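# Swing the pendulum ball to topple only the red pin

## Task

Pull the ball that hangs from its cord and swing it so the red pin falls over or leaves the raised deck, while every other pin stays upright on that deck. Until the red pin is down, a pin that is still up may only be touched by another pin, the ball or the cord, and the ball or cord count only if the robot's last contact with them happened while the ball was drawn well back from its rest spot, on the side away from the pins. After the red pin is down, the ball or cord may strike pins that are still standing as long as the robot is touching neither of them. The robot must never touch any pin. The stand, deck and base board form a single loose unit: from the moment the ball is released from its far-back position until the red pin is down, neither the robot nor any object from the bench may touch that unit. Before the red pin is down, no pin may lean a lot, tip or fall because the unit was jolted or tilted, or while the robot is in contact with the ball or cord, and the robot must stay off both ball and cord while a pin is being struck or leaning a lot, and for a short time afterwards. Any of these breaches fails the task, as does knocking or placing anything off the table. A result that holds only because the robot is keeping something in place at the end does not count.

## Robot and tools

ROBOT. Two arms, left_arm and right_arm, each with six revolute joints and a parallel gripper. Every reported position uses one shared world frame in metres: origin on the table top midway between the arms, +x pointing out over the table, +z up, and left_arm sits on the +y side. The names left and right do not match the sides of any camera image. Printed hand positions can be somewhat off, more so at long reach.

execute_actions. Argument actions is a list holding zero or one item. An empty list changes nothing and returns the current state together with camera pictures. An item with rows is a motion: rows is a list of 1 to 15 rows, steps is 1 to 15 (default 15), each step is 1/30 s; each row is used for one step and the final row repeats to fill the remaining steps. A motion needs at least 8 steps. An item with only steps (up to 300) is a wait that sends nothing new and returns when that many steps have passed since the previous result, with your writing time counted in. Optional pictures: true adds camera images to any result. If a call is refused, nothing reaches the robot.

ROW LAYOUT. One flat list of 18 numbers covering both arms, always all 18 even if only one arm should move. Numbers 1 to 6: left_arm joint targets, absolute angles in radians, order waist, shoulder, elbow, forearm roll, wrist pitch, wrist roll, on the same scale as the Joint positions line. Numbers 7 to 9: left gripper position, force_limit, speed, each in -1 to 1. Numbers 10 to 18: the same nine for right_arm. Joint ranges: waist, shoulder, forearm roll, wrist pitch and wrist roll -6.283 to 6.283; elbow -2.792 to 2.792. The true end of a joint may sit up to 0.010 rad either way. A target more than 0.010 rad beyond a stated end, and further out than the last reported angle, gets the call refused; a target beyond the real end is clipped there and the result reports joint sent to its limit (possibly about an earlier action).

GRIPPER NUMBERS. position is an absolute opening: +1 fully open (140 mm), pads touch near -0.8, and -1 closes until blocked. force_limit runs from about 14 N (-1) through 60 N (0) to 107 N (+1) for parts up to 40 mm wide. speed runs from about 30 mm/s (-1) through 140 (0) to 250 (+1). To keep a gripper unchanged, resend its previous three numbers; a 0 is a real command. Fingers point along the gripper's +z and close along its y axis. end_effector_position is the point between closed pads; closed fingertips reach about 33 mm past it, open ones about 9 mm, and closing pushes the tips about 24 mm further out, so leave clearance above surfaces. object_status: 0 moving, 1 blocked while opening, 2 blocked while closing (a grip), 3 reached target or pads met. position_measured is in counts, 3 open to 230 closed, not linear in mm. To squeeze harder during status 2, raise force_limit and nudge position, e.g. -1 to -0.98.

MOTION LIMITS. Joint targets move at most 2.09 rad/s (waist, shoulder), 3.14 (elbow), 3.93 (wrist joints), with 0.3 s to accelerate, and each arm's joints are timed to arrive together. Each step's target stays within 0.456 rad (waist, shoulder), 0.683 (elbow) or 0.854 (wrist joints) of the measured angle, and targets that would carry the hand more than 70 mm from where it is are pulled back. So large moves take several calls.

RESULTS. The state line gives, per arm, end_effector_position, end_effector_quat_wxyz and linear and angular velocities. Joint positions, Joint velocities and joint torques come in one block per arm in column order; torques carry offsets and noise. joint command not followed means a clearance check altered or blocked targets on some steps. HELD marks steps where your row was partly or wholly not sent. Each result is taken 8 steps before its action ends; those last steps run while you write. The simulation keeps running while you think and write, and arms continue toward the last row until they settle or a step is HELD.

FAULTS. Contact torque reaching a joint's load limit (waist and shoulder 295, elbow 139, wrist joints 39.1 N m) or an external force of 144 N stops that arm for 10 s and drops the rest of the call. A MOTOR HOT line warns of heating from holding loads; an OVER-TEMPERATURE FAULT brakes the arm until it cools. Do not let the arms collide or press on each other.

CAMERAS. cam_high (672x504, fixed), cam_left_wrist and cam_right_wrist (616x616 fisheye, on the hands). Calibration lines give K, distortion and T_world_to_cam. zoom_image takes camera and region [x0, y0, x1, y1] in that camera's pixels, top-left origin, at most 504 by 504, and shows that part of the latest image more closely.

finished_scene takes scene, the number of the current scene, ends it irreversibly and reports whether the goal held; the next task then appears. Replying without any tool call ends everything.

CAUTIONS. Draw the ball back gently by its cord or body, well away from the pins, then release it so it swings freely; never touch pins or the loose stand unit, and do not bump the unit after release. Avoid dropping things, slamming or pushing hard, and keep everything on the table. An occasional outside nudge may move a loose object.

Each tool is called by a JSON object that holds its "op" and its "data", one argument or row to a line.

## Session

{"op": "execute_actions", "data": {
  "actions": []
}}

Scene clock: 0.00 s of 3800.00 s.
left_arm: end_effector_position=(+0.1026, +0.5158, +0.1602) position_measured=3 object_status=3 end_effector_quat_wxyz=(-0.005, +0.976, -0.213, +0.051) end_effector_velocity=(+0.000, +0.000, -0.000) end_effector_angular_velocity=(+0.001, -0.000, +0.000) | right_arm: end_effector_position=(+0.0434, -0.1183, +0.1866) position_measured=3 object_status=3 end_effector_quat_wxyz=(+0.040, -0.414, +0.909, -0.010) end_effector_velocity=(+0.000, -0.000, +0.000) end_effector_angular_velocity=(-0.000, +0.000, +0.000)
Joint positions: left_arm=[-0.928 -0.582  2.48   0.067  1.164  1.198] | right_arm=[ 1.339  0.054  1.987 -0.089  1.075 -0.959]
Joint velocities: left_arm=[ 0.     0.    -0.     0.001  0.    -0.001] | right_arm=[-0.001  0.    -0.     0.     0.    -0.001]
Joint torques (N m, as the joint torque sensors report them, + toward a larger angle): no reading

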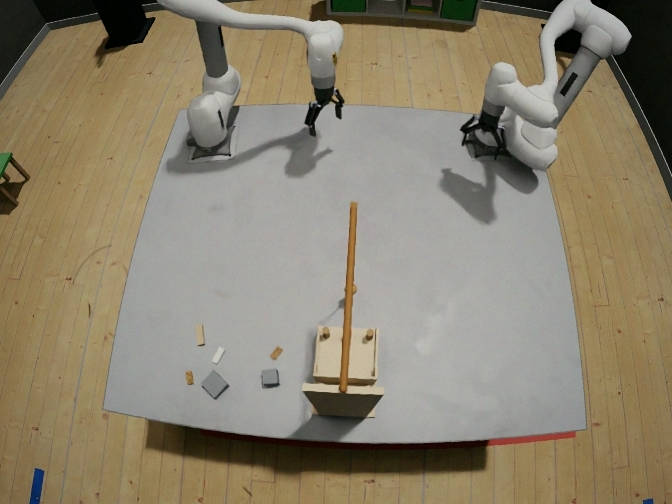

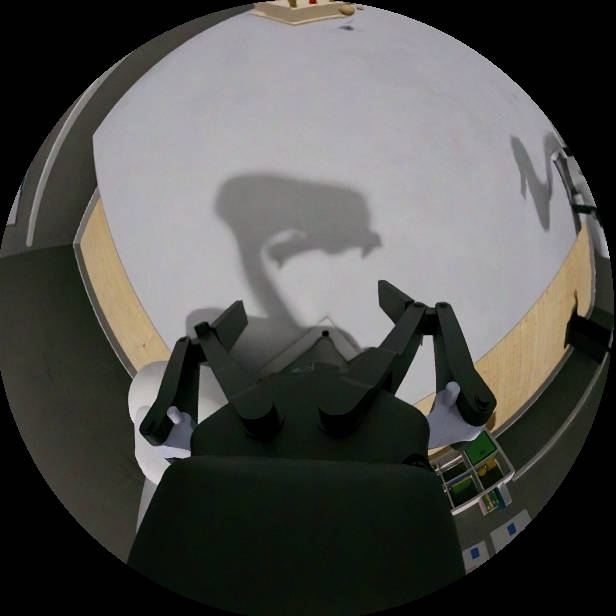

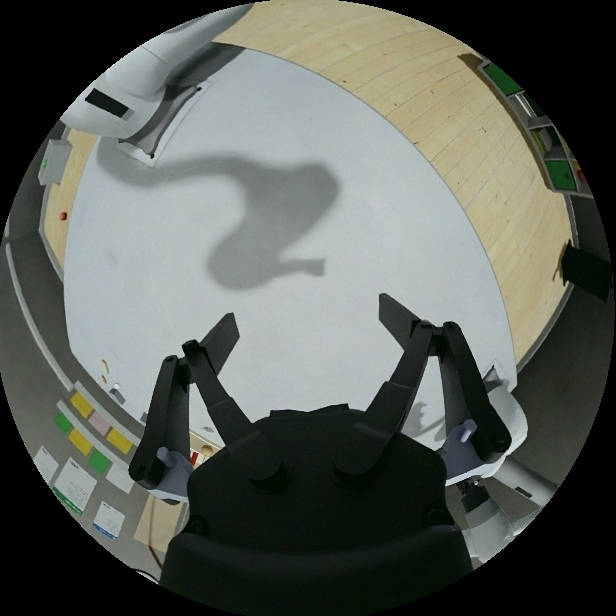

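{"op": "zoom_image", "data": {
  "camera": "cam_high",
  "region": [270, 190, 430, 430]
}}

{"op": "zoom_image", "data": {
  "camera": "cam_left_wrist",
  "region": [240, 0, 380, 50]
}}

Region (270, 190, 430, 430) of cam_high's 672x504 image, scaled by 2.100, with more detail than that image has.

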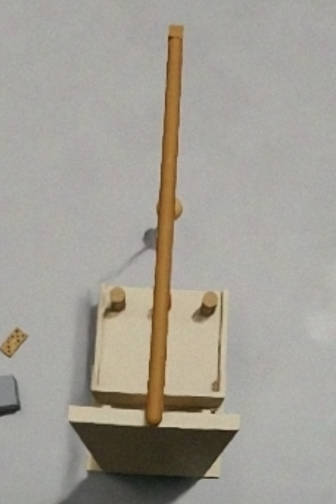

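Region (240, 0, 380, 50) of cam_left_wrist's 616x616 image, scaled by 3.600, with more detail than that image has; it fills the top 180 rows of this view, and the rest is white.

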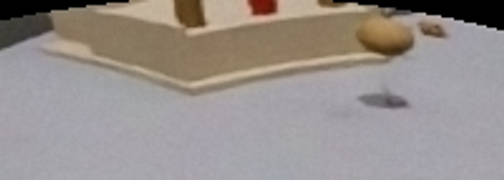

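{"op": "execute_actions", "data": {
  "actions": [
    {"rows":[[-1.113,0.45,1.884,1.516,0.892,-0.705,1,-1,1,1.8,0.054,1.987,-0.089,1.075,-0.959,1,0,0]]}
  ]
}}

{"op": "execute_actions", "data": {
  "actions": [
    {"steps":50}
  ]
}}

{"op": "execute_actions", "data": {
  "actions": [
    {"rows":[[-1.113,0.537,1.884,1.516,0.892,-0.705,1,-1,1,1.8,0.054,1.987,-0.089,1.075,-0.959,1,0,0]]}
  ]
}}

{"op": "execute_actions", "data": {
  "actions": [
    {"steps":30}
  ],
  "pictures": true
}}

Scene clock: 1.80 s of 3800.00 s.
left_arm: end_effector_position=(+0.1944, +0.4841, +0.2143) position_measured=3 object_status=3 end_effector_quat_wxyz=(-0.040, +0.975, -0.175, +0.134) end_effector_velocity=(+0.528, -0.199, +0.305) end_effector_angular_velocity=(+0.144, -1.041, +0.458) | right_arm: end_effector_position=(-0.0279, -0.1137, +0.1866) position_measured=3 object_status=3 end_effector_quat_wxyz=(+0.041, -0.473, +0.880, -0.007) end_effector_velocity=(-0.511, -0.001, -0.000) end_effector_angular_velocity=(-0.001, +0.000, +0.945)
Joint positions: left_arm=[-0.965 -0.485  2.359  0.25   1.11   1.015] | right_arm=[ 1.471  0.054  1.987 -0.089  1.075 -0.959]
Joint velocities: left_arm=[-0.206  0.596 -0.665  1.113 -0.303 -1.111] | right_arm=[ 0.945  0.     0.     0.     0.    -0.   ]
Joint torques (N m, as the joint torque sensors report them, + toward a larger angle): left_arm=[ -7.01  13.33 -40.94   4.21  -0.55   0.  ] | right_arm=[ -0.26 -46.81 -36.72   3.3    0.52   0.2 ]
Steps of this call (steps 1 to 47: nothing new was sent; steps 48 to 54: the first 7 steps of this action). Readings (joint positions | what the end effector reports):
48: left_arm=[-0.928 -0.582 2.479 0.068 1.164 1.197] | right_arm=[1.339 0.054 1.987 -0.089 1.075 -0.959] | left_arm position_measured=3 object_status=3 | right_arm position_measured=3 object_status=3
49: left_arm=[-0.930 -0.577 2.472 0.078 1.162 1.187] | right_arm=[1.345 0.054 1.987 -0.089 1.075 -0.959] | left_arm position_measured=3 object_status=3 | right_arm position_measured=3 object_status=3
51: left_arm=[-0.943 -0.545 2.430 0.139 1.142 1.126] | right_arm=[1.378 0.054 1.987 -0.089 1.075 -0.959] | left_arm position_measured=3 object_status=3 | right_arm position_measured=3 object_status=3
54: the state above

Scene clock: 3.47 s of 3800.00 s.
left_arm: end_effector_position=(+0.6160, +0.1258, +0.1699) position_measured=3 object_status=3 end_effector_quat_wxyz=(-0.005, +0.852, +0.083, +0.517) end_effector_velocity=(-0.000, -0.000, -0.001) end_effector_angular_velocity=(+0.002, +0.000, -0.002) | right_arm: end_effector_position=(-0.2025, -0.1428, +0.1870) position_measured=3 object_status=3 end_effector_quat_wxyz=(+0.041, -0.611, +0.791, -0.000) end_effector_velocity=(+0.000, +0.000, +0.000) end_effector_angular_velocity=(+0.001, +0.000, +0.000)
Joint positions: left_arm=[-1.113  0.45   1.884  1.516  0.892 -0.705] | right_arm=[ 1.8    0.054  1.987 -0.089  1.075 -0.959]
Joint velocities: left_arm=[-0.     0.001  0.     0.001 -0.001  0.001] | right_arm=[-0.    -0.001 -0.    -0.     0.    -0.   ]
Joint torques (N m, as the joint torque sensors report them, + toward a larger angle): left_arm=[ -0.58 -75.48 -35.81   1.7    1.09   0.35] | right_arm=[ -0.51 -45.86 -37.33   3.56   0.42   0.18]
Kept back: nothing.
Steps of this call (steps 1 to 8: the last 8 steps of your previous action; steps 9 to 50: the robot went on to your last target). Readings (joint positions | what the end effector reports):
1: left_arm=[-0.972 -0.465 2.337 0.288 1.100 0.977] | right_arm=[1.503 0.054 1.987 -0.089 1.075 -0.959] | left_arm position_measured=3 object_status=3 | right_arm position_measured=3 object_status=3
2: left_arm=[-0.979 -0.444 2.316 0.327 1.090 0.938] | right_arm=[1.535 0.054 1.987 -0.089 1.075 -0.959] | left_arm position_measured=3 object_status=3 | right_arm position_measured=3 object_status=3
4: left_arm=[-0.992 -0.401 2.275 0.407 1.071 0.858] | right_arm=[1.599 0.054 1.987 -0.089 1.075 -0.959] | left_arm position_measured=3 object_status=3 | right_arm position_measured=3 object_status=3
8: left_arm=[-1.015 -0.310 2.199 0.578 1.036 0.687] | right_arm=[1.726 0.054 1.987 -0.089 1.075 -0.959] | left_arm position_measured=3 object_status=3 | right_arm position_measured=3 object_status=3
50: the state above

Scene clock: 3.70 s of 3800.00 s.
left_arm: end_effector_position=(+0.6149, +0.1272, +0.0996) position_measured=3 object_status=3 end_effector_quat_wxyz=(-0.037, +0.864, +0.064, +0.499) end_effector_velocity=(-0.003, +0.006, -0.103) end_effector_angular_velocity=(+0.107, +0.072, -0.001) | right_arm: end_effector_position=(-0.2025, -0.1428, +0.1870) position_measured=3 object_status=3 end_effector_quat_wxyz=(+0.041, -0.611, +0.791, -0.000) end_effector_velocity=(-0.000, -0.000, +0.000) end_effector_angular_velocity=(+0.000, -0.000, +0.002)
Joint positions: left_arm=[-1.113  0.536  1.884  1.516  0.892 -0.705] | right_arm=[ 1.8    0.054  1.987 -0.089  1.075 -0.959]
Joint velocities: left_arm=[0.    0.127 0.    0.001 0.001 0.002] | right_arm=[ 0.001 -0.     0.    -0.    -0.    -0.001]
Joint torques (N m, as the joint torque sensors report them, + toward a larger angle): left_arm=[   4.   -134.19  -46.42    2.06    2.05    0.03] | right_arm=[ -0.08 -46.08 -37.52   3.63   0.34   0.12]
Steps of this call (steps 1 to 7: the first 7 steps of this action). Readings (joint positions | what the end effector reports):
1: left_arm=[-1.113 0.450 1.884 1.516 0.892 -0.705] | right_arm=[1.800 0.054 1.987 -0.089 1.075 -0.959] | left_arm position_measured=3 object_status=3 | right_arm position_measured=3 object_status=3
2: left_arm=[-1.113 0.455 1.884 1.516 0.892 -0.705] | right_arm=[1.800 0.054 1.987 -0.089 1.075 -0.959] | left_arm position_measured=3 object_status=3 | right_arm position_measured=3 object_status=3
4: left_arm=[-1.113 0.488 1.884 1.516 0.892 -0.705] | right_arm=[1.800 0.054 1.987 -0.089 1.075 -0.959] | left_arm position_measured=3 object_status=3 | right_arm position_measured=3 object_status=3
7: the state above

Scene clock: 4.70 s of 3800.00 s.
left_arm: end_effector_position=(+0.6150, +0.1271, +0.0989) position_measured=3 object_status=3 end_effector_quat_wxyz=(-0.038, +0.864, +0.064, +0.499) end_effector_velocity=(-0.000, -0.000, -0.000) end_effector_angular_velocity=(-0.000, -0.000, +0.000) | right_arm: end_effector_position=(-0.2025, -0.1428, +0.1870) position_measured=3 object_status=3 end_effector_quat_wxyz=(+0.041, -0.611, +0.791, -0.000) end_effector_velocity=(-0.000, +0.000, +0.000) end_effector_angular_velocity=(+0.000, +0.000, +0.000)
Joint positions: left_arm=[-1.113  0.537  1.884  1.516  0.892 -0.705] | right_arm=[ 1.8    0.054  1.987 -0.089  1.075 -0.959]
Joint velocities: left_arm=[-0.     0.     0.     0.001  0.    -0.001] | right_arm=[ 0.  0. -0.  0.  0. -0.]
Joint torques (N m, as the joint torque sensors report them, + toward a larger angle): left_arm=[  0.99 -81.91 -33.68   1.44   1.3    0.07] | right_arm=[ -0.13 -45.91 -37.69   3.56   0.35   0.25]
Kept back: nothing.
Steps of this call (steps 1 to 8: the last 8 steps of your previous action; steps 9 to 15: the robot went on to your last target; steps 16 to 30: nothing new was sent). Readings (joint positions | what the end effector reports):
1: left_arm=[-1.113 0.537 1.884 1.516 0.892 -0.705] | right_arm=[1.800 0.054 1.987 -0.089 1.075 -0.959] | left_arm position_measured=3 object_status=3 | right_arm position_measured=3 object_status=3
2: left_arm=[-1.113 0.537 1.884 1.516 0.892 -0.705] | right_arm=[1.800 0.054 1.987 -0.089 1.075 -0.959] | left_arm position_measured=3 object_status=3 | right_arm position_measured=3 object_status=3
4: left_arm=[-1.113 0.537 1.884 1.516 0.892 -0.705] | right_arm=[1.800 0.054 1.987 -0.089 1.075 -0.959] | left_arm position_measured=3 object_status=3 | right_arm position_measured=3 object_status=3
8: left_arm=[-1.113 0.537 1.884 1.516 0.892 -0.705] | right_arm=[1.800 0.054 1.987 -0.089 1.075 -0.959] | left_arm position_measured=3 object_status=3 | right_arm position_measured=3 object_status=3
30: the state above
All arms were judged still, so your last target was given up. Only a new action makes them travel on or press farther. Fingers that are still opening or closing keep moving.
camera_calibration (this result's frames):
cam_left_wrist: T_world_to_cam=[[0.104537, -0.982222, -0.155925, 0.0829952], [-0.783426, 0.0152501, -0.621299, 0.539972], [0.612631, 0.187104, -0.767903, -0.128135], [0, 0, 0, 1]] pos_world=[0.492851, 0.0972596, 0.25003]
cam_right_wrist: T_world_to_cam=[[-0.925825, 0.374771, -0.0489406, -0.11907], [0.321635, 0.849242, 0.418735, 0.115022], [0.198492, 0.371934, -0.906789, 0.444292], [0, 0, 0, 1]] pos_world=[-0.235422, -0.218305, 0.348888]

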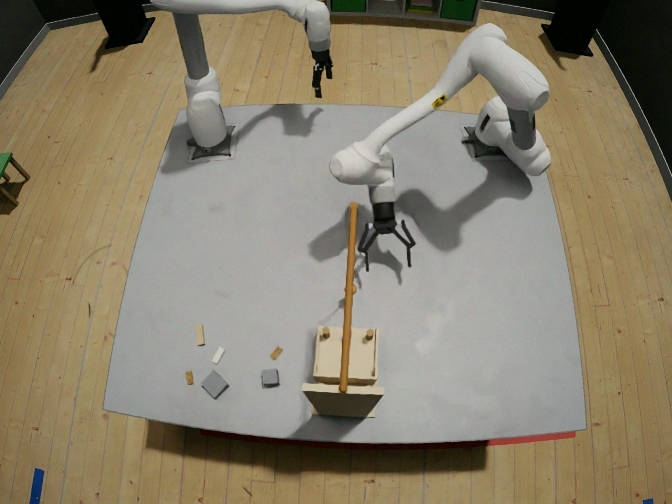

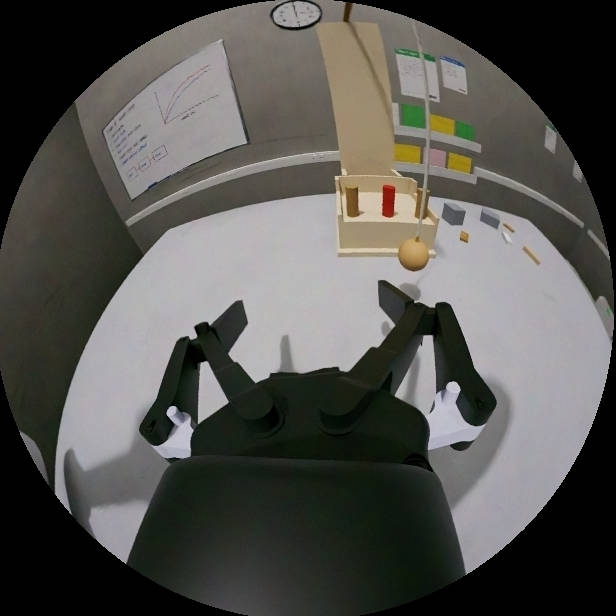

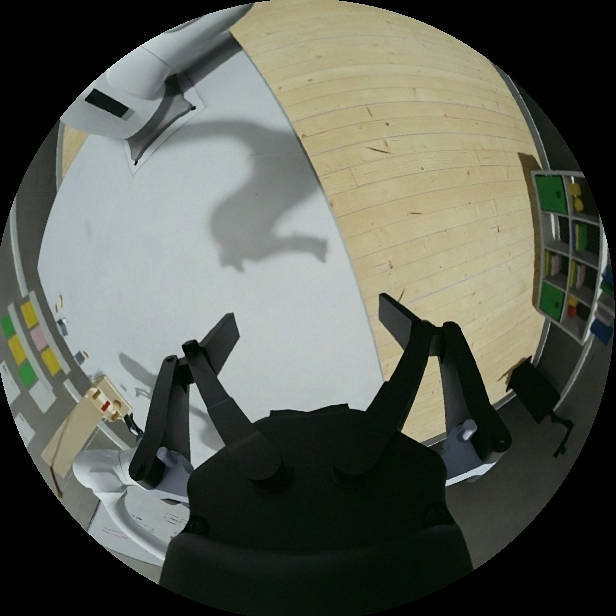

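{"op": "execute_actions", "data": {
  "actions": [
    {"rows":[[-1.221,0.592,1.781,1.504,0.868,-0.642,1,-1,1,1.8,0.054,1.987,-0.089,1.075,-0.959,1,0,0]]}
  ]
}}

{"op": "execute_actions", "data": {
  "actions": [
    {"steps":20}
  ],
  "pictures": true
}}

Scene clock: 5.70 s of 3800.00 s.
left_arm: end_effector_position=(+0.5872, +0.0198, +0.0991) position_measured=3 object_status=3 end_effector_quat_wxyz=(-0.006, +0.866, +0.011, +0.500) end_effector_velocity=(-0.174, -0.520, -0.005) end_effector_angular_velocity=(-0.006, +0.002, -0.613) | right_arm: end_effector_position=(-0.2025, -0.1428, +0.1870) position_measured=3 object_status=3 end_effector_quat_wxyz=(+0.041, -0.611, +0.791, -0.000) end_effector_velocity=(-0.001, -0.000, -0.000) end_effector_angular_velocity=(-0.001, +0.000, +0.002)
Joint positions: left_arm=[-1.204  0.583  1.797  1.506  0.872 -0.652] | right_arm=[ 1.8    0.054  1.987 -0.089  1.075 -0.959]
Joint velocities: left_arm=[-0.445  0.229 -0.419 -0.043 -0.107  0.251] | right_arm=[ 0.002  0.     0.     0.    -0.    -0.   ]
Joint torques (N m, as the joint torque sensors report them, + toward a larger angle): left_arm=[ 15.75 -90.87 -31.96   0.26   1.64   0.47] | right_arm=[ -0.15 -45.96 -37.77   3.65   0.41   0.16]
Steps of this call (steps 1 to 23: nothing new was sent; steps 24 to 30: the first 7 steps of this action). Readings (joint positions | what the end effector reports):
24: left_arm=[-1.113 0.537 1.884 1.516 0.892 -0.705] | right_arm=[1.800 0.054 1.987 -0.089 1.075 -0.959] | left_arm position_measured=3 object_status=3 | right_arm position_measured=3 object_status=3
25: left_arm=[-1.118 0.539 1.879 1.515 0.892 -0.702] | right_arm=[1.800 0.054 1.987 -0.089 1.075 -0.959] | left_arm position_measured=3 object_status=3 | right_arm position_measured=3 object_status=3
27: left_arm=[-1.150 0.556 1.848 1.512 0.885 -0.683] | right_arm=[1.800 0.054 1.987 -0.089 1.075 -0.959] | left_arm position_measured=3 object_status=3 | right_arm position_measured=3 object_status=3
30: the state above

Scene clock: 6.37 s of 3800.00 s.
left_arm: end_effector_position=(+0.5804, +0.0001, +0.0988) position_measured=3 object_status=3 end_effector_quat_wxyz=(-0.001, +0.866, +0.001, +0.500) end_effector_velocity=(-0.000, +0.000, -0.001) end_effector_angular_velocity=(+0.002, +0.002, -0.001) | right_arm: end_effector_position=(-0.2025, -0.1428, +0.1870) position_measured=3 object_status=3 end_effector_quat_wxyz=(+0.041, -0.611, +0.791, -0.000) end_effector_velocity=(+0.000, +0.000, -0.001) end_effector_angular_velocity=(-0.001, -0.000, +0.001)
Joint positions: left_arm=[-1.221  0.592  1.781  1.504  0.868 -0.642] | right_arm=[ 1.8    0.054  1.987 -0.089  1.075 -0.959]
Joint velocities: left_arm=[ 0.     0.001  0.    -0.001 -0.001  0.002] | right_arm=[-0.     0.001  0.    -0.    -0.    -0.001]
Joint torques (N m, as the joint torque sensors report them, + toward a larger angle): left_arm=[ -2.11 -88.06 -34.33   1.35   1.21   0.18] | right_arm=[  0.31 -45.84 -37.73   3.57   0.44   0.29]
Kept back: nothing.
Steps of this call (steps 1 to 8: the last 8 steps of your previous action; steps 9 to 20: the robot went on to your last target). Readings (joint positions | what the end effector reports):
1: left_arm=[-1.216 0.589 1.786 1.505 0.869 -0.645] | right_arm=[1.800 0.054 1.987 -0.089 1.075 -0.959] | left_arm position_measured=3 object_status=3 | right_arm position_measured=3 object_status=3
2: left_arm=[-1.221 0.592 1.782 1.504 0.868 -0.643] | right_arm=[1.800 0.054 1.987 -0.089 1.075 -0.959] | left_arm position_measured=3 object_status=3 | right_arm position_measured=3 object_status=3
4: left_arm=[-1.221 0.592 1.781 1.504 0.868 -0.642] | right_arm=[1.800 0.054 1.987 -0.089 1.075 -0.959] | left_arm position_measured=3 object_status=3 | right_arm position_measured=3 object_status=3
8: left_arm=[-1.221 0.592 1.781 1.504 0.868 -0.642] | right_arm=[1.800 0.054 1.987 -0.089 1.075 -0.959] | left_arm position_measured=3 object_status=3 | right_arm position_measured=3 object_status=3
20: the state above
camera_calibration (this result's frames):
cam_left_wrist: T_world_to_cam=[[-0.0403012, -0.987123, -0.154805, 0.0458277], [-0.772842, 0.128996, -0.621349, 0.508546], [0.633317, 0.094599, -0.768089, -0.0952237], [0, 0, 0, 1]] pos_world=[0.45518, -0.0113547, 0.249939]
cam_right_wrist: T_world_to_cam=[[-0.925825, 0.374771, -0.0489405, -0.11907], [0.321635, 0.849242, 0.418735, 0.115021], [0.198492, 0.371935, -0.906789, 0.444292], [0, 0, 0, 1]] pos_world=[-0.235422, -0.218305, 0.348888]

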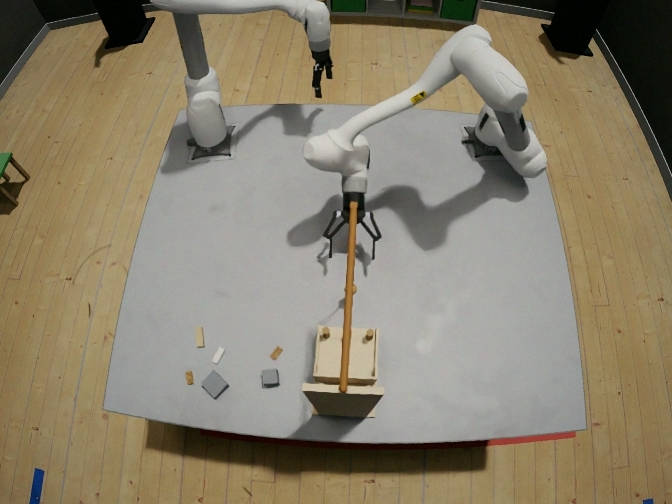

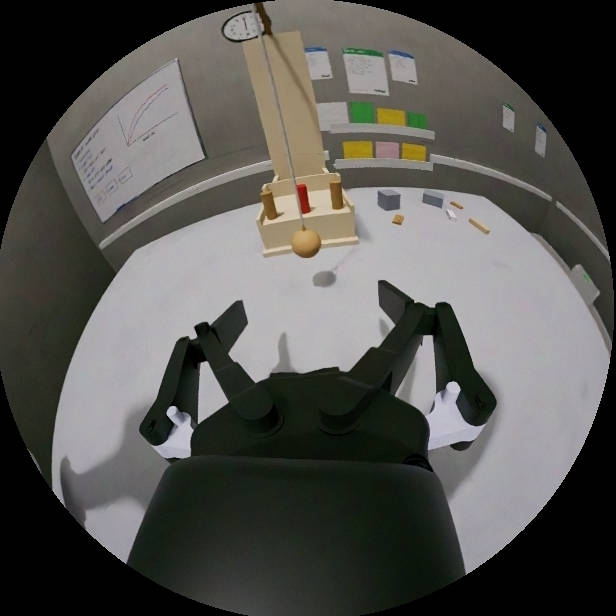

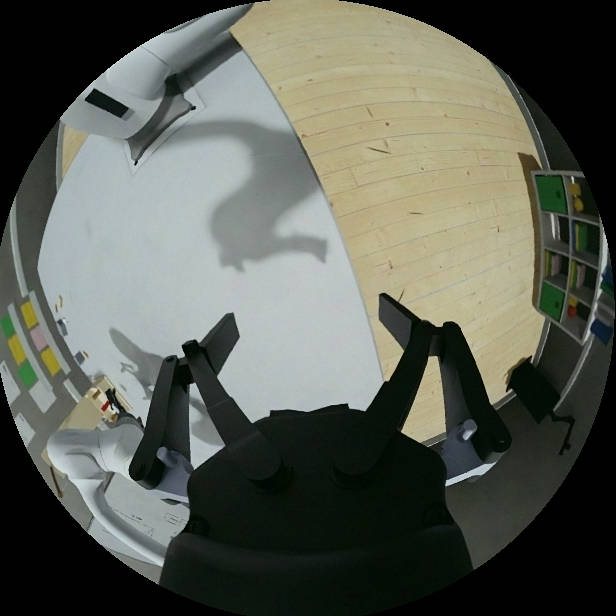

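{"op": "execute_actions", "data": {
  "actions": [
    {"rows":[[-1.0905,0.675,1.623,1.521,0.777,-0.533,1,-1,1,1.8,0.054,1.987,-0.089,1.075,-0.959,1,0,0]]}
  ]
}}

{"op": "execute_actions", "data": {
  "actions": [
    {"rows":[[-1.0905,0.675,1.623,1.521,0.777,-0.533,-1,-1,0,1.8,0.054,1.987,-0.089,1.075,-0.959,1,0,0]]}
  ]
}}

{"op": "execute_actions", "data": {
  "actions": [
    {"steps":25}
  ],
  "pictures": true
}}

Scene clock: 7.20 s of 3800.00 s.
left_arm: end_effector_position=(+0.6764, -0.0036, +0.0985) position_measured=3 object_status=3 end_effector_quat_wxyz=(-0.000, +0.866, +0.001, +0.499) end_effector_velocity=(+0.518, +0.026, -0.002) end_effector_angular_velocity=(+0.004, -0.017, +0.000) | right_arm: end_effector_position=(-0.2025, -0.1428, +0.1870) position_measured=3 object_status=3 end_effector_quat_wxyz=(+0.041, -0.611, +0.791, -0.000) end_effector_velocity=(-0.001, +0.000, +0.000) end_effector_angular_velocity=(+0.000, +0.000, +0.001)
Joint positions: left_arm=[-1.116  0.659  1.654  1.518  0.795 -0.555] | right_arm=[ 1.8    0.054  1.987 -0.089  1.075 -0.959]
Joint velocities: left_arm=[ 0.554  0.355 -0.664  0.069 -0.381  0.453] | right_arm=[ 0.001  0.    -0.    -0.    -0.     0.   ]
Joint torques (N m, as the joint torque sensors report them, + toward a larger angle): left_arm=[  -8.06 -103.    -31.01    1.29    0.94   -0.16] | right_arm=[  0.2  -45.79 -38.1    3.59   0.36   0.15]
Steps of this call (steps 1 to 15: the robot went on to your last target; steps 16 to 18: nothing new was sent; steps 19 to 25: the first 7 steps of this action). Readings (joint positions | what the end effector reports):
19: left_arm=[-1.221 0.592 1.780 1.504 0.868 -0.642] | right_arm=[1.800 0.054 1.987 -0.089 1.075 -0.959] | left_arm position_measured=3 object_status=3 | right_arm position_measured=3 object_status=3
20: left_arm=[-1.215 0.595 1.774 1.505 0.864 -0.637] | right_arm=[1.800 0.054 1.987 -0.089 1.075 -0.959] | left_arm position_measured=3 object_status=3 | right_arm position_measured=3 object_status=3
22: left_arm=[-1.182 0.616 1.733 1.509 0.841 -0.609] | right_arm=[1.800 0.054 1.987 -0.089 1.075 -0.959] | left_arm position_measured=3 object_status=3 | right_arm position_measured=3 object_status=3
25: the state above

Scene clock: 7.70 s of 3800.00 s.
left_arm: end_effector_position=(+0.7005, -0.0023, +0.0987) position_measured=46 object_status=0 end_effector_quat_wxyz=(+0.000, +0.866, +0.000, +0.500) end_effector_velocity=(-0.000, +0.000, -0.001) end_effector_angular_velocity=(-0.002, +0.000, +0.003) | right_arm: end_effector_position=(-0.2025, -0.1428, +0.1870) position_measured=3 object_status=3 end_effector_quat_wxyz=(+0.041, -0.611, +0.791, -0.000) end_effector_velocity=(-0.001, -0.000, -0.001) end_effector_angular_velocity=(-0.002, -0.000, +0.001)
Joint positions: left_arm=[-1.09   0.675  1.623  1.521  0.777 -0.533] | right_arm=[ 1.8    0.054  1.987 -0.089  1.075 -0.959]
Joint velocities: left_arm=[-0.     0.001  0.    -0.001  0.001 -0.004] | right_arm=[ 0.001  0.001  0.     0.     0.    -0.   ]
Joint torques (N m, as the joint torque sensors report them, + toward a larger angle): left_arm=[ -1.25 -96.97 -36.71   1.65   0.92   0.09] | right_arm=[  0.63 -46.3  -37.36   3.57   0.26   0.17]
Steps of this call (steps 1 to 8: the last 8 steps of your previous action; steps 9 to 15: the first 7 steps of this action). Readings (joint positions | what the end effector reports):
9: left_arm=[-1.090 0.675 1.623 1.521 0.777 -0.533] | right_arm=[1.800 0.054 1.987 -0.089 1.075 -0.959] | left_arm position_measured=3 object_status=0 | right_arm position_measured=3 object_status=3
10: left_arm=[-1.090 0.675 1.623 1.521 0.777 -0.533] | right_arm=[1.800 0.054 1.987 -0.089 1.075 -0.959] | left_arm position_measured=8 object_status=0 | right_arm position_measured=3 object_status=3
12: left_arm=[-1.090 0.675 1.623 1.521 0.777 -0.533] | right_arm=[1.800 0.054 1.987 -0.089 1.075 -0.959] | left_arm position_measured=23 object_status=0 | right_arm position_measured=3 object_status=3
15: the state above

Scene clock: 8.53 s of 3800.00 s.
left_arm: end_effector_position=(+0.7004, -0.0024, +0.0987) position_measured=167 object_status=2 end_effector_quat_wxyz=(+0.000, +0.866, +0.000, +0.500) end_effector_velocity=(-0.000, -0.000, -0.000) end_effector_angular_velocity=(-0.000, +0.001, -0.000) | right_arm: end_effector_position=(-0.2025, -0.1428, +0.1870) position_measured=3 object_status=3 end_effector_quat_wxyz=(+0.041, -0.611, +0.791, -0.000) end_effector_velocity=(-0.000, +0.000, +0.000) end_effector_angular_velocity=(+0.001, +0.000, -0.001)
Joint positions: left_arm=[-1.091  0.675  1.623  1.521  0.777 -0.533] | right_arm=[ 1.8    0.054  1.987 -0.089  1.075 -0.959]
Joint velocities: left_arm=[ 0.    -0.     0.    -0.001 -0.001  0.001] | right_arm=[ 0.001 -0.    -0.    -0.    -0.     0.002]
Joint torques (N m, as the joint torque sensors report them, + toward a larger angle): left_arm=[ -0.26 -95.55 -37.21   1.47   1.02   0.3 ] | right_arm=[ -0.1  -45.86 -37.67   3.61   0.32   0.19]
Kept back: nothing.
Steps of this call (steps 1 to 8: the last 8 steps of your previous action; steps 9 to 15: the robot went on to your last target; steps 16 to 25: nothing new was sent). Readings (joint positions | what the end effector reports):
1: left_arm=[-1.090 0.675 1.623 1.521 0.777 -0.533] | right_arm=[1.800 0.054 1.987 -0.089 1.075 -0.959] | left_arm position_measured=53 object_status=0 | right_arm position_measured=3 object_status=3
2: left_arm=[-1.090 0.675 1.623 1.521 0.777 -0.533] | right_arm=[1.800 0.054 1.987 -0.089 1.075 -0.959] | left_arm position_measured=61 object_status=0 | right_arm position_measured=3 object_status=3
4: left_arm=[-1.090 0.675 1.623 1.521 0.777 -0.533] | right_arm=[1.800 0.054 1.987 -0.089 1.075 -0.959] | left_arm position_measured=76 object_status=0 | right_arm position_measured=3 object_status=3
8: left_arm=[-1.090 0.675 1.623 1.521 0.777 -0.533] | right_arm=[1.800 0.054 1.987 -0.089 1.075 -0.959] | left_arm position_measured=107 object_status=0 | right_arm position_measured=3 object_status=3
25: the state above
All arms were judged still, so your last target was given up. Only a new action makes them travel on or press farther. Fingers that are still opening or closing keep moving.
camera_calibration (this result's frames):
cam_left_wrist: T_world_to_cam=[[-0.0417361, -0.987146, -0.154277, 0.0491586], [-0.772647, 0.129788, -0.621427, 0.601401], [0.633462, 0.0932658, -0.768132, -0.171242], [0, 0, 0, 1]] pos_world=[0.575198, -0.0135567, 0.249775]
cam_right_wrist: T_world_to_cam=[[-0.925825, 0.374771, -0.0489405, -0.11907], [0.321635, 0.849242, 0.418735, 0.115021], [0.198492, 0.371935, -0.906789, 0.444292], [0, 0, 0, 1]] pos_world=[-0.235422, -0.218305, 0.348888]

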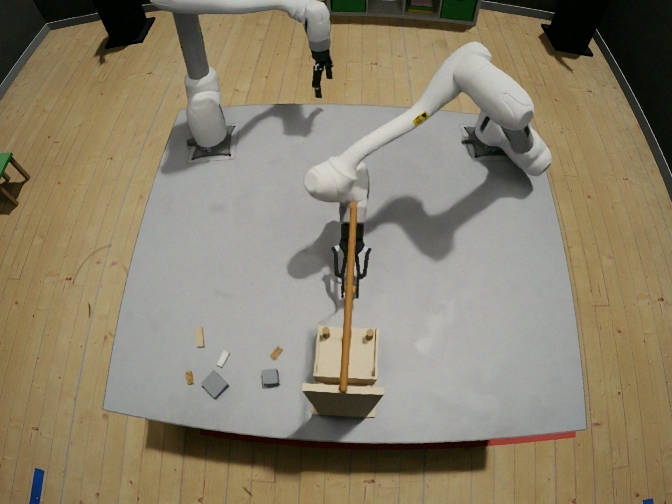

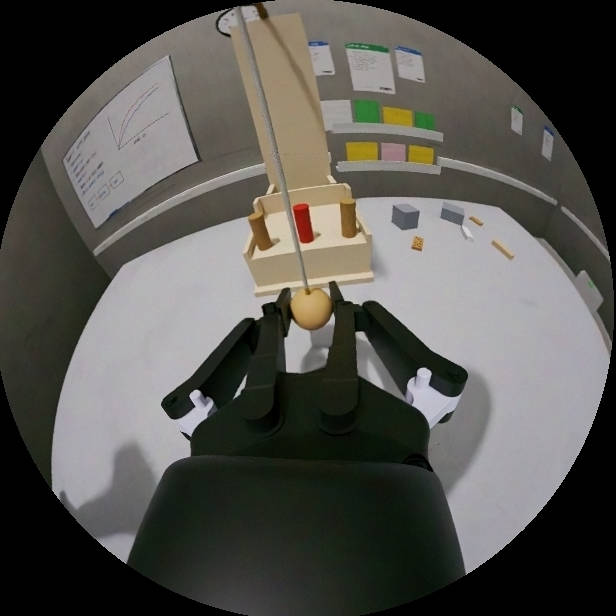

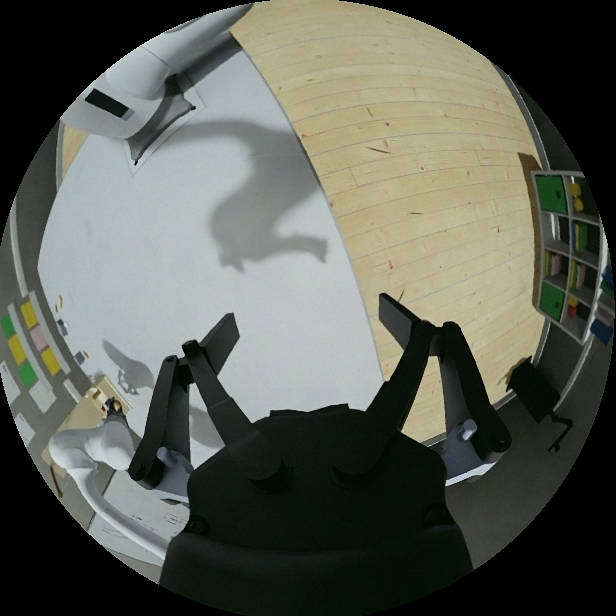

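{"op": "execute_actions", "data": {
  "actions": [
    {"rows":[[-1.4166,0.407,1.8845,1.328,1.019,-0.57,-1,-1,0,1.8,0.054,1.987,-0.089,1.075,-0.959,1,0,0]]}
  ]
}}

{"op": "execute_actions", "data": {
  "actions": [
    {"steps":30}
  ],
  "pictures": true
}}

Scene clock: 9.23 s of 3800.00 s.
left_arm: end_effector_position=(+0.6087, -0.0159, +0.1318) position_measured=167 object_status=2 end_effector_quat_wxyz=(+0.002, +0.866, +0.001, +0.501) end_effector_velocity=(-0.564, -0.036, +0.196) end_effector_angular_velocity=(-0.013, -0.007, -0.004) | right_arm: end_effector_position=(-0.2025, -0.1428, +0.1870) position_measured=3 object_status=3 end_effector_quat_wxyz=(+0.041, -0.611, +0.791, -0.000) end_effector_velocity=(-0.000, -0.000, -0.001) end_effector_angular_velocity=(-0.001, -0.000, -0.001)
Joint positions: left_arm=[-1.198  0.587  1.709  1.458  0.856 -0.545] | right_arm=[ 1.8    0.054  1.987 -0.089  1.075 -0.959]
Joint velocities: left_arm=[-0.664 -0.546  0.531 -0.39   0.49  -0.074] | right_arm=[0.001 0.001 0.    0.    0.    0.002]
Joint torques (N m, as the joint torque sensors report them, + toward a larger angle): left_arm=[  1.17 -93.6  -35.09   1.94   1.34   0.1 ] | right_arm=[ -0.33 -46.55 -37.81   3.62   0.32   0.18]
Steps of this call (steps 1 to 14: nothing new was sent; steps 15 to 21: the first 7 steps of this action). Readings (joint positions | what the end effector reports):
15: left_arm=[-1.091 0.675 1.623 1.521 0.777 -0.533] | right_arm=[1.800 0.054 1.987 -0.089 1.075 -0.959] | left_arm position_measured=167 object_status=2 | right_arm position_measured=3 object_status=3
16: left_arm=[-1.096 0.671 1.627 1.517 0.780 -0.533] | right_arm=[1.800 0.054 1.987 -0.089 1.075 -0.959] | left_arm position_measured=167 object_status=2 | right_arm position_measured=3 object_status=3
18: left_arm=[-1.129 0.644 1.654 1.498 0.805 -0.537] | right_arm=[1.800 0.054 1.987 -0.089 1.075 -0.959] | left_arm position_measured=167 object_status=2 | right_arm position_measured=3 object_status=3
21: the state above

Scene clock: 10.23 s of 3800.00 s.
left_arm: end_effector_position=(+0.4304, +0.0032, +0.1868) position_measured=167 object_status=2 end_effector_quat_wxyz=(+0.000, +0.866, +0.000, +0.500) end_effector_velocity=(-0.000, +0.000, -0.001) end_effector_angular_velocity=(-0.000, +0.001, +0.001) | right_arm: end_effector_position=(-0.2025, -0.1428, +0.1869) position_measured=3 object_status=3 end_effector_quat_wxyz=(+0.041, -0.611, +0.791, -0.000) end_effector_velocity=(+0.000, +0.000, -0.000) end_effector_angular_velocity=(-0.001, +0.000, -0.000)
Joint positions: left_arm=[-1.417  0.407  1.885  1.328  1.019 -0.57 ] | right_arm=[ 1.8    0.054  1.987 -0.089  1.075 -0.959]
Joint velocities: left_arm=[ 0.     0.001 -0.    -0.001 -0.    -0.   ] | right_arm=[-0.001  0.     0.     0.     0.    -0.   ]
Joint torques (N m, as the joint torque sensors report them, + toward a larger angle): left_arm=[ -0.48 -71.14 -35.79   2.     0.66   0.24] | right_arm=[  0.2  -46.59 -37.47   3.5    0.33   0.24]
Kept back: nothing.
Steps of this call (steps 1 to 8: the last 8 steps of your previous action; steps 9 to 30: the robot went on to your last target). Readings (joint positions | what the end effector reports):
1: left_arm=[-1.220 0.569 1.727 1.444 0.872 -0.548] | right_arm=[1.800 0.054 1.987 -0.089 1.075 -0.959] | left_arm position_measured=167 object_status=2 | right_arm position_measured=3 object_status=3
2: left_arm=[-1.243 0.550 1.745 1.431 0.889 -0.550] | right_arm=[1.800 0.054 1.987 -0.089 1.075 -0.959] | left_arm position_measured=167 object_status=2 | right_arm position_measured=3 object_status=3
4: left_arm=[-1.289 0.512 1.782 1.404 0.924 -0.555] | right_arm=[1.800 0.054 1.987 -0.089 1.075 -0.959] | left_arm position_measured=167 object_status=2 | right_arm position_measured=3 object_status=3
8: left_arm=[-1.382 0.436 1.857 1.349 0.993 -0.566] | right_arm=[1.800 0.054 1.987 -0.089 1.075 -0.959] | left_arm position_measured=167 object_status=2 | right_arm position_measured=3 object_status=3
30: the state above
All arms were judged still, so your last target was given up. Only a new action makes them travel on or press farther. Fingers that are still opening or closing keep moving.
camera_calibration (this result's frames):
cam_left_wrist: T_world_to_cam=[[-0.0423817, -0.987064, -0.154623, 0.0573399], [-0.77233, 0.130545, -0.621662, 0.446707], [0.633806, 0.0930732, -0.767872, 0.066817], [0, 0, 0, 1]] pos_world=[0.305087, -0.00793606, 0.337874]
cam_right_wrist: T_world_to_cam=[[-0.925825, 0.37477, -0.0489481, -0.119065], [0.321633, 0.849247, 0.418727, 0.115031], [0.198495, 0.371925, -0.906792, 0.444289], [0, 0, 0, 1]] pos_world=[-0.23542, -0.218309, 0.348883]

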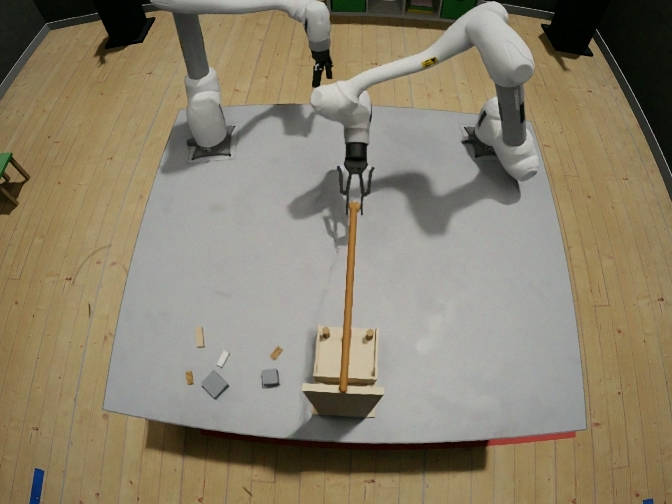

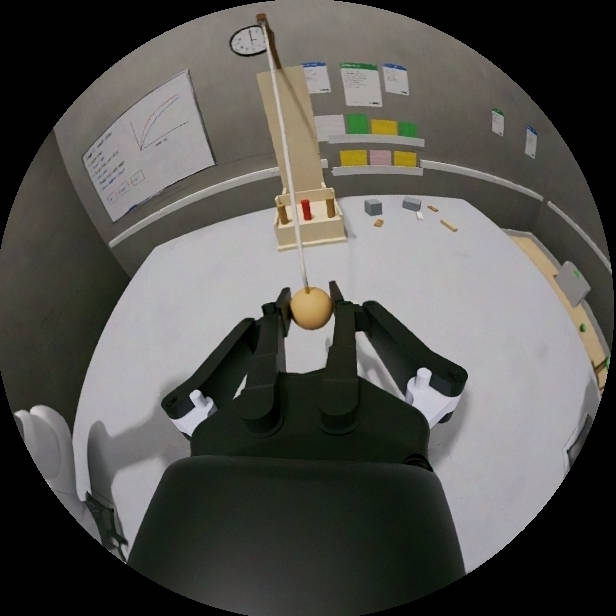

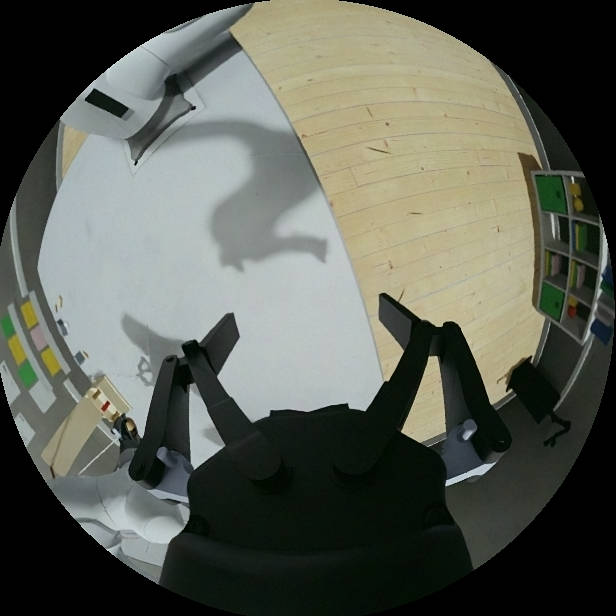

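{"op": "execute_actions", "data": {
  "actions": [
    {"steps":10,"rows":[[-1.4166,0.407,1.8845,1.328,1.019,-0.57,1,-1,1,1.8,0.054,1.987,-0.089,1.075,-0.959,1,0,0]]}
  ]
}}

{"op": "execute_actions", "data": {
  "actions": [
    {"rows":[[-1.6,0.2,2.1,1.328,1.019,-0.57,1,-1,1,1.8,0.054,1.987,-0.089,1.075,-0.959,1,0,0]]}
  ]
}}

{"op": "execute_actions", "data": {
  "actions": [
    {"steps":90}
  ],
  "pictures": true
}}

Scene clock: 10.73 s of 3800.00 s.
left_arm: end_effector_position=(+0.4304, +0.0032, +0.1868) position_measured=167 object_status=0 end_effector_quat_wxyz=(+0.000, +0.866, +0.000, +0.500) end_effector_velocity=(-0.000, +0.000, -0.001) end_effector_angular_velocity=(+0.001, -0.000, +0.001) | right_arm: end_effector_position=(-0.2025, -0.1428, +0.1869) position_measured=3 object_status=3 end_effector_quat_wxyz=(+0.041, -0.611, +0.791, -0.000) end_effector_velocity=(-0.000, -0.000, +0.000) end_effector_angular_velocity=(+0.000, +0.000, -0.000)
Joint positions: left_arm=[-1.417  0.407  1.885  1.328  1.019 -0.57 ] | right_arm=[ 1.8    0.054  1.987 -0.089  1.075 -0.959]
Joint velocities: left_arm=[-0.     0.001  0.    -0.     0.001 -0.001] | right_arm=[ 0.001 -0.    -0.     0.     0.     0.001]
Joint torques (N m, as the joint torque sensors report them, + toward a larger angle): left_arm=[ -0.42 -72.99 -36.14   2.38   1.1    0.28] | right_arm=[ -0.14 -45.81 -37.6    3.57   0.39   0.17]
Steps of this call (steps 1 to 13: nothing new was sent; steps 14 to 15: the first 2 steps of this action). Readings (joint positions | what the end effector reports):
14: left_arm=[-1.417 0.407 1.885 1.328 1.019 -0.570] | right_arm=[1.800 0.054 1.987 -0.089 1.075 -0.959] | left_arm position_measured=167 object_status=0 | right_arm position_measured=3 object_status=3
15: the state above

Scene clock: 11.23 s of 3800.00 s.
left_arm: end_effector_position=(+0.3477, +0.0224, +0.2092) position_measured=3 object_status=0 end_effector_quat_wxyz=(+0.024, +0.865, -0.047, +0.499) end_effector_velocity=(-0.513, +0.169, +0.124) end_effector_angular_velocity=(+0.030, +0.004, -0.692) | right_arm: end_effector_position=(-0.2025, -0.1428, +0.1869) position_measured=3 object_status=3 end_effector_quat_wxyz=(+0.041, -0.611, +0.791, -0.000) end_effector_velocity=(-0.001, -0.000, -0.000) end_effector_angular_velocity=(-0.000, -0.000, +0.002)
Joint positions: left_arm=[-1.522  0.289  2.008  1.328  1.019 -0.57 ] | right_arm=[ 1.8    0.054  1.987 -0.089  1.075 -0.959]
Joint velocities: left_arm=[-0.691 -0.783  0.811  0.     0.001  0.002] | right_arm=[ 0.002  0.    -0.     0.    -0.    -0.   ]
Joint torques (N m, as the joint torque sensors report them, + toward a larger angle): left_arm=[  5.45 -61.1  -33.34   2.19   1.33   0.16] | right_arm=[  0.03 -46.13 -37.63   3.47   0.34   0.25]
Steps of this call (steps 1 to 8: the last 8 steps of your previous action; steps 9 to 15: the first 7 steps of this action). Readings (joint positions | what the end effector reports):
9: left_arm=[-1.417 0.407 1.885 1.328 1.019 -0.570] | right_arm=[1.800 0.054 1.987 -0.089 1.075 -0.959] | left_arm position_measured=45 object_status=0 | right_arm position_measured=3 object_status=3
10: left_arm=[-1.422 0.402 1.891 1.328 1.019 -0.570] | right_arm=[1.800 0.054 1.987 -0.089 1.075 -0.959] | left_arm position_measured=32 object_status=0 | right_arm position_measured=3 object_status=3
12: left_arm=[-1.451 0.368 1.926 1.328 1.019 -0.570] | right_arm=[1.800 0.054 1.987 -0.089 1.075 -0.959] | left_arm position_measured=5 object_status=0 | right_arm position_measured=3 object_status=3
15: the state above

Scene clock: 14.23 s of 3800.00 s.
left_arm: end_effector_position=(+0.2926, +0.0448, +0.2208) position_measured=3 object_status=3 end_effector_quat_wxyz=(+0.042, +0.863, -0.081, +0.497) end_effector_velocity=(-0.000, +0.000, +0.000) end_effector_angular_velocity=(-0.000, +0.000, +0.001) | right_arm: end_effector_position=(-0.2025, -0.1428, +0.1869) position_measured=3 object_status=3 end_effector_quat_wxyz=(+0.041, -0.611, +0.791, -0.000) end_effector_velocity=(-0.000, -0.000, -0.001) end_effector_angular_velocity=(-0.001, +0.000, -0.000)
Joint positions: left_arm=[-1.6    0.2    2.1    1.328  1.019 -0.57 ] | right_arm=[ 1.8    0.054  1.987 -0.089  1.075 -0.959]
Joint velocities: left_arm=[-0.    -0.     0.    -0.     0.    -0.001] | right_arm=[ 0.     0.001  0.     0.    -0.     0.   ]
Joint torques (N m, as the joint torque sensors report them, + toward a larger angle): left_arm=[ -0.26 -50.9  -36.26   2.15   1.07   0.09] | right_arm=[  0.42 -46.01 -37.33   3.49   0.42   0.13]
Kept back: nothing.
Steps of this call (steps 1 to 8: the last 8 steps of your previous action; steps 9 to 30: the robot went on to your last target; steps 31 to 90: nothing new was sent). Readings (joint positions | what the end effector reports):
1: left_arm=[-1.545 0.262 2.036 1.328 1.019 -0.570] | right_arm=[1.800 0.054 1.987 -0.089 1.075 -0.959] | left_arm position_measured=3 object_status=0 | right_arm position_measured=3 object_status=3
2: left_arm=[-1.567 0.237 2.061 1.328 1.019 -0.570] | right_arm=[1.800 0.054 1.987 -0.089 1.075 -0.959] | left_arm position_measured=3 object_status=0 | right_arm position_measured=3 object_status=3
4: left_arm=[-1.595 0.205 2.094 1.328 1.019 -0.570] | right_arm=[1.800 0.054 1.987 -0.089 1.075 -0.959] | left_arm position_measured=3 object_status=3 | right_arm position_measured=3 object_status=3
8: left_arm=[-1.600 0.200 2.100 1.328 1.019 -0.570] | right_arm=[1.800 0.054 1.987 -0.089 1.075 -0.959] | left_arm position_measured=3 object_status=3 | right_arm position_measured=3 object_status=3
90: the state above
All arms were judged still, so your last target was given up. Only a new action makes them travel on or press farther. Fingers that are still opening or closing keep moving.
camera_calibration (this result's frames):
cam_left_wrist: T_world_to_cam=[[-0.221851, -0.961436, -0.162551, 0.150938], [-0.736199, 0.274467, -0.61861, 0.338256], [0.639369, -0.0175691, -0.768699, 0.179905], [0, 0, 0, 1]] pos_world=[0.167484, 0.0554383, 0.372077]
cam_right_wrist: T_world_to_cam=[[-0.925825, 0.37477, -0.0489482, -0.119065], [0.321633, 0.849247, 0.418727, 0.115031], [0.198495, 0.371924, -0.906792, 0.444289], [0, 0, 0, 1]] pos_world=[-0.23542, -0.218309, 0.348883]

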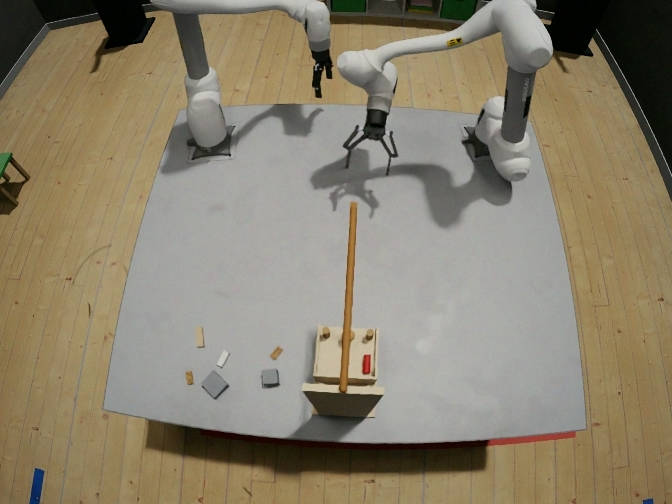

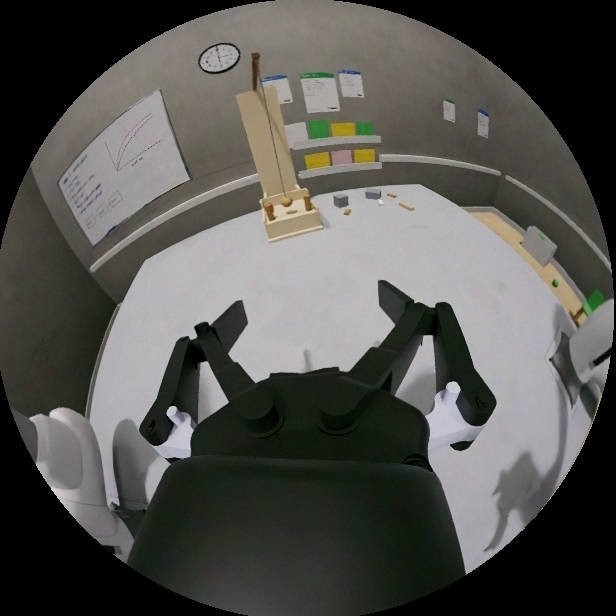

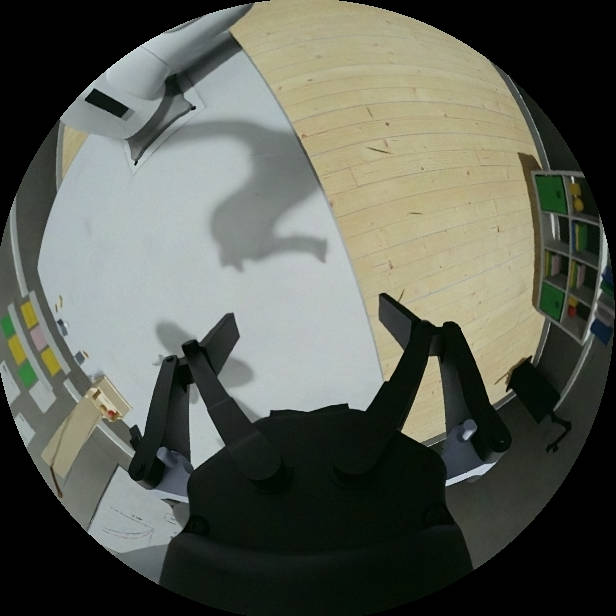

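{"op": "finished_scene", "data": {
  "scene": 1
}}

The scene is finished: the task was done.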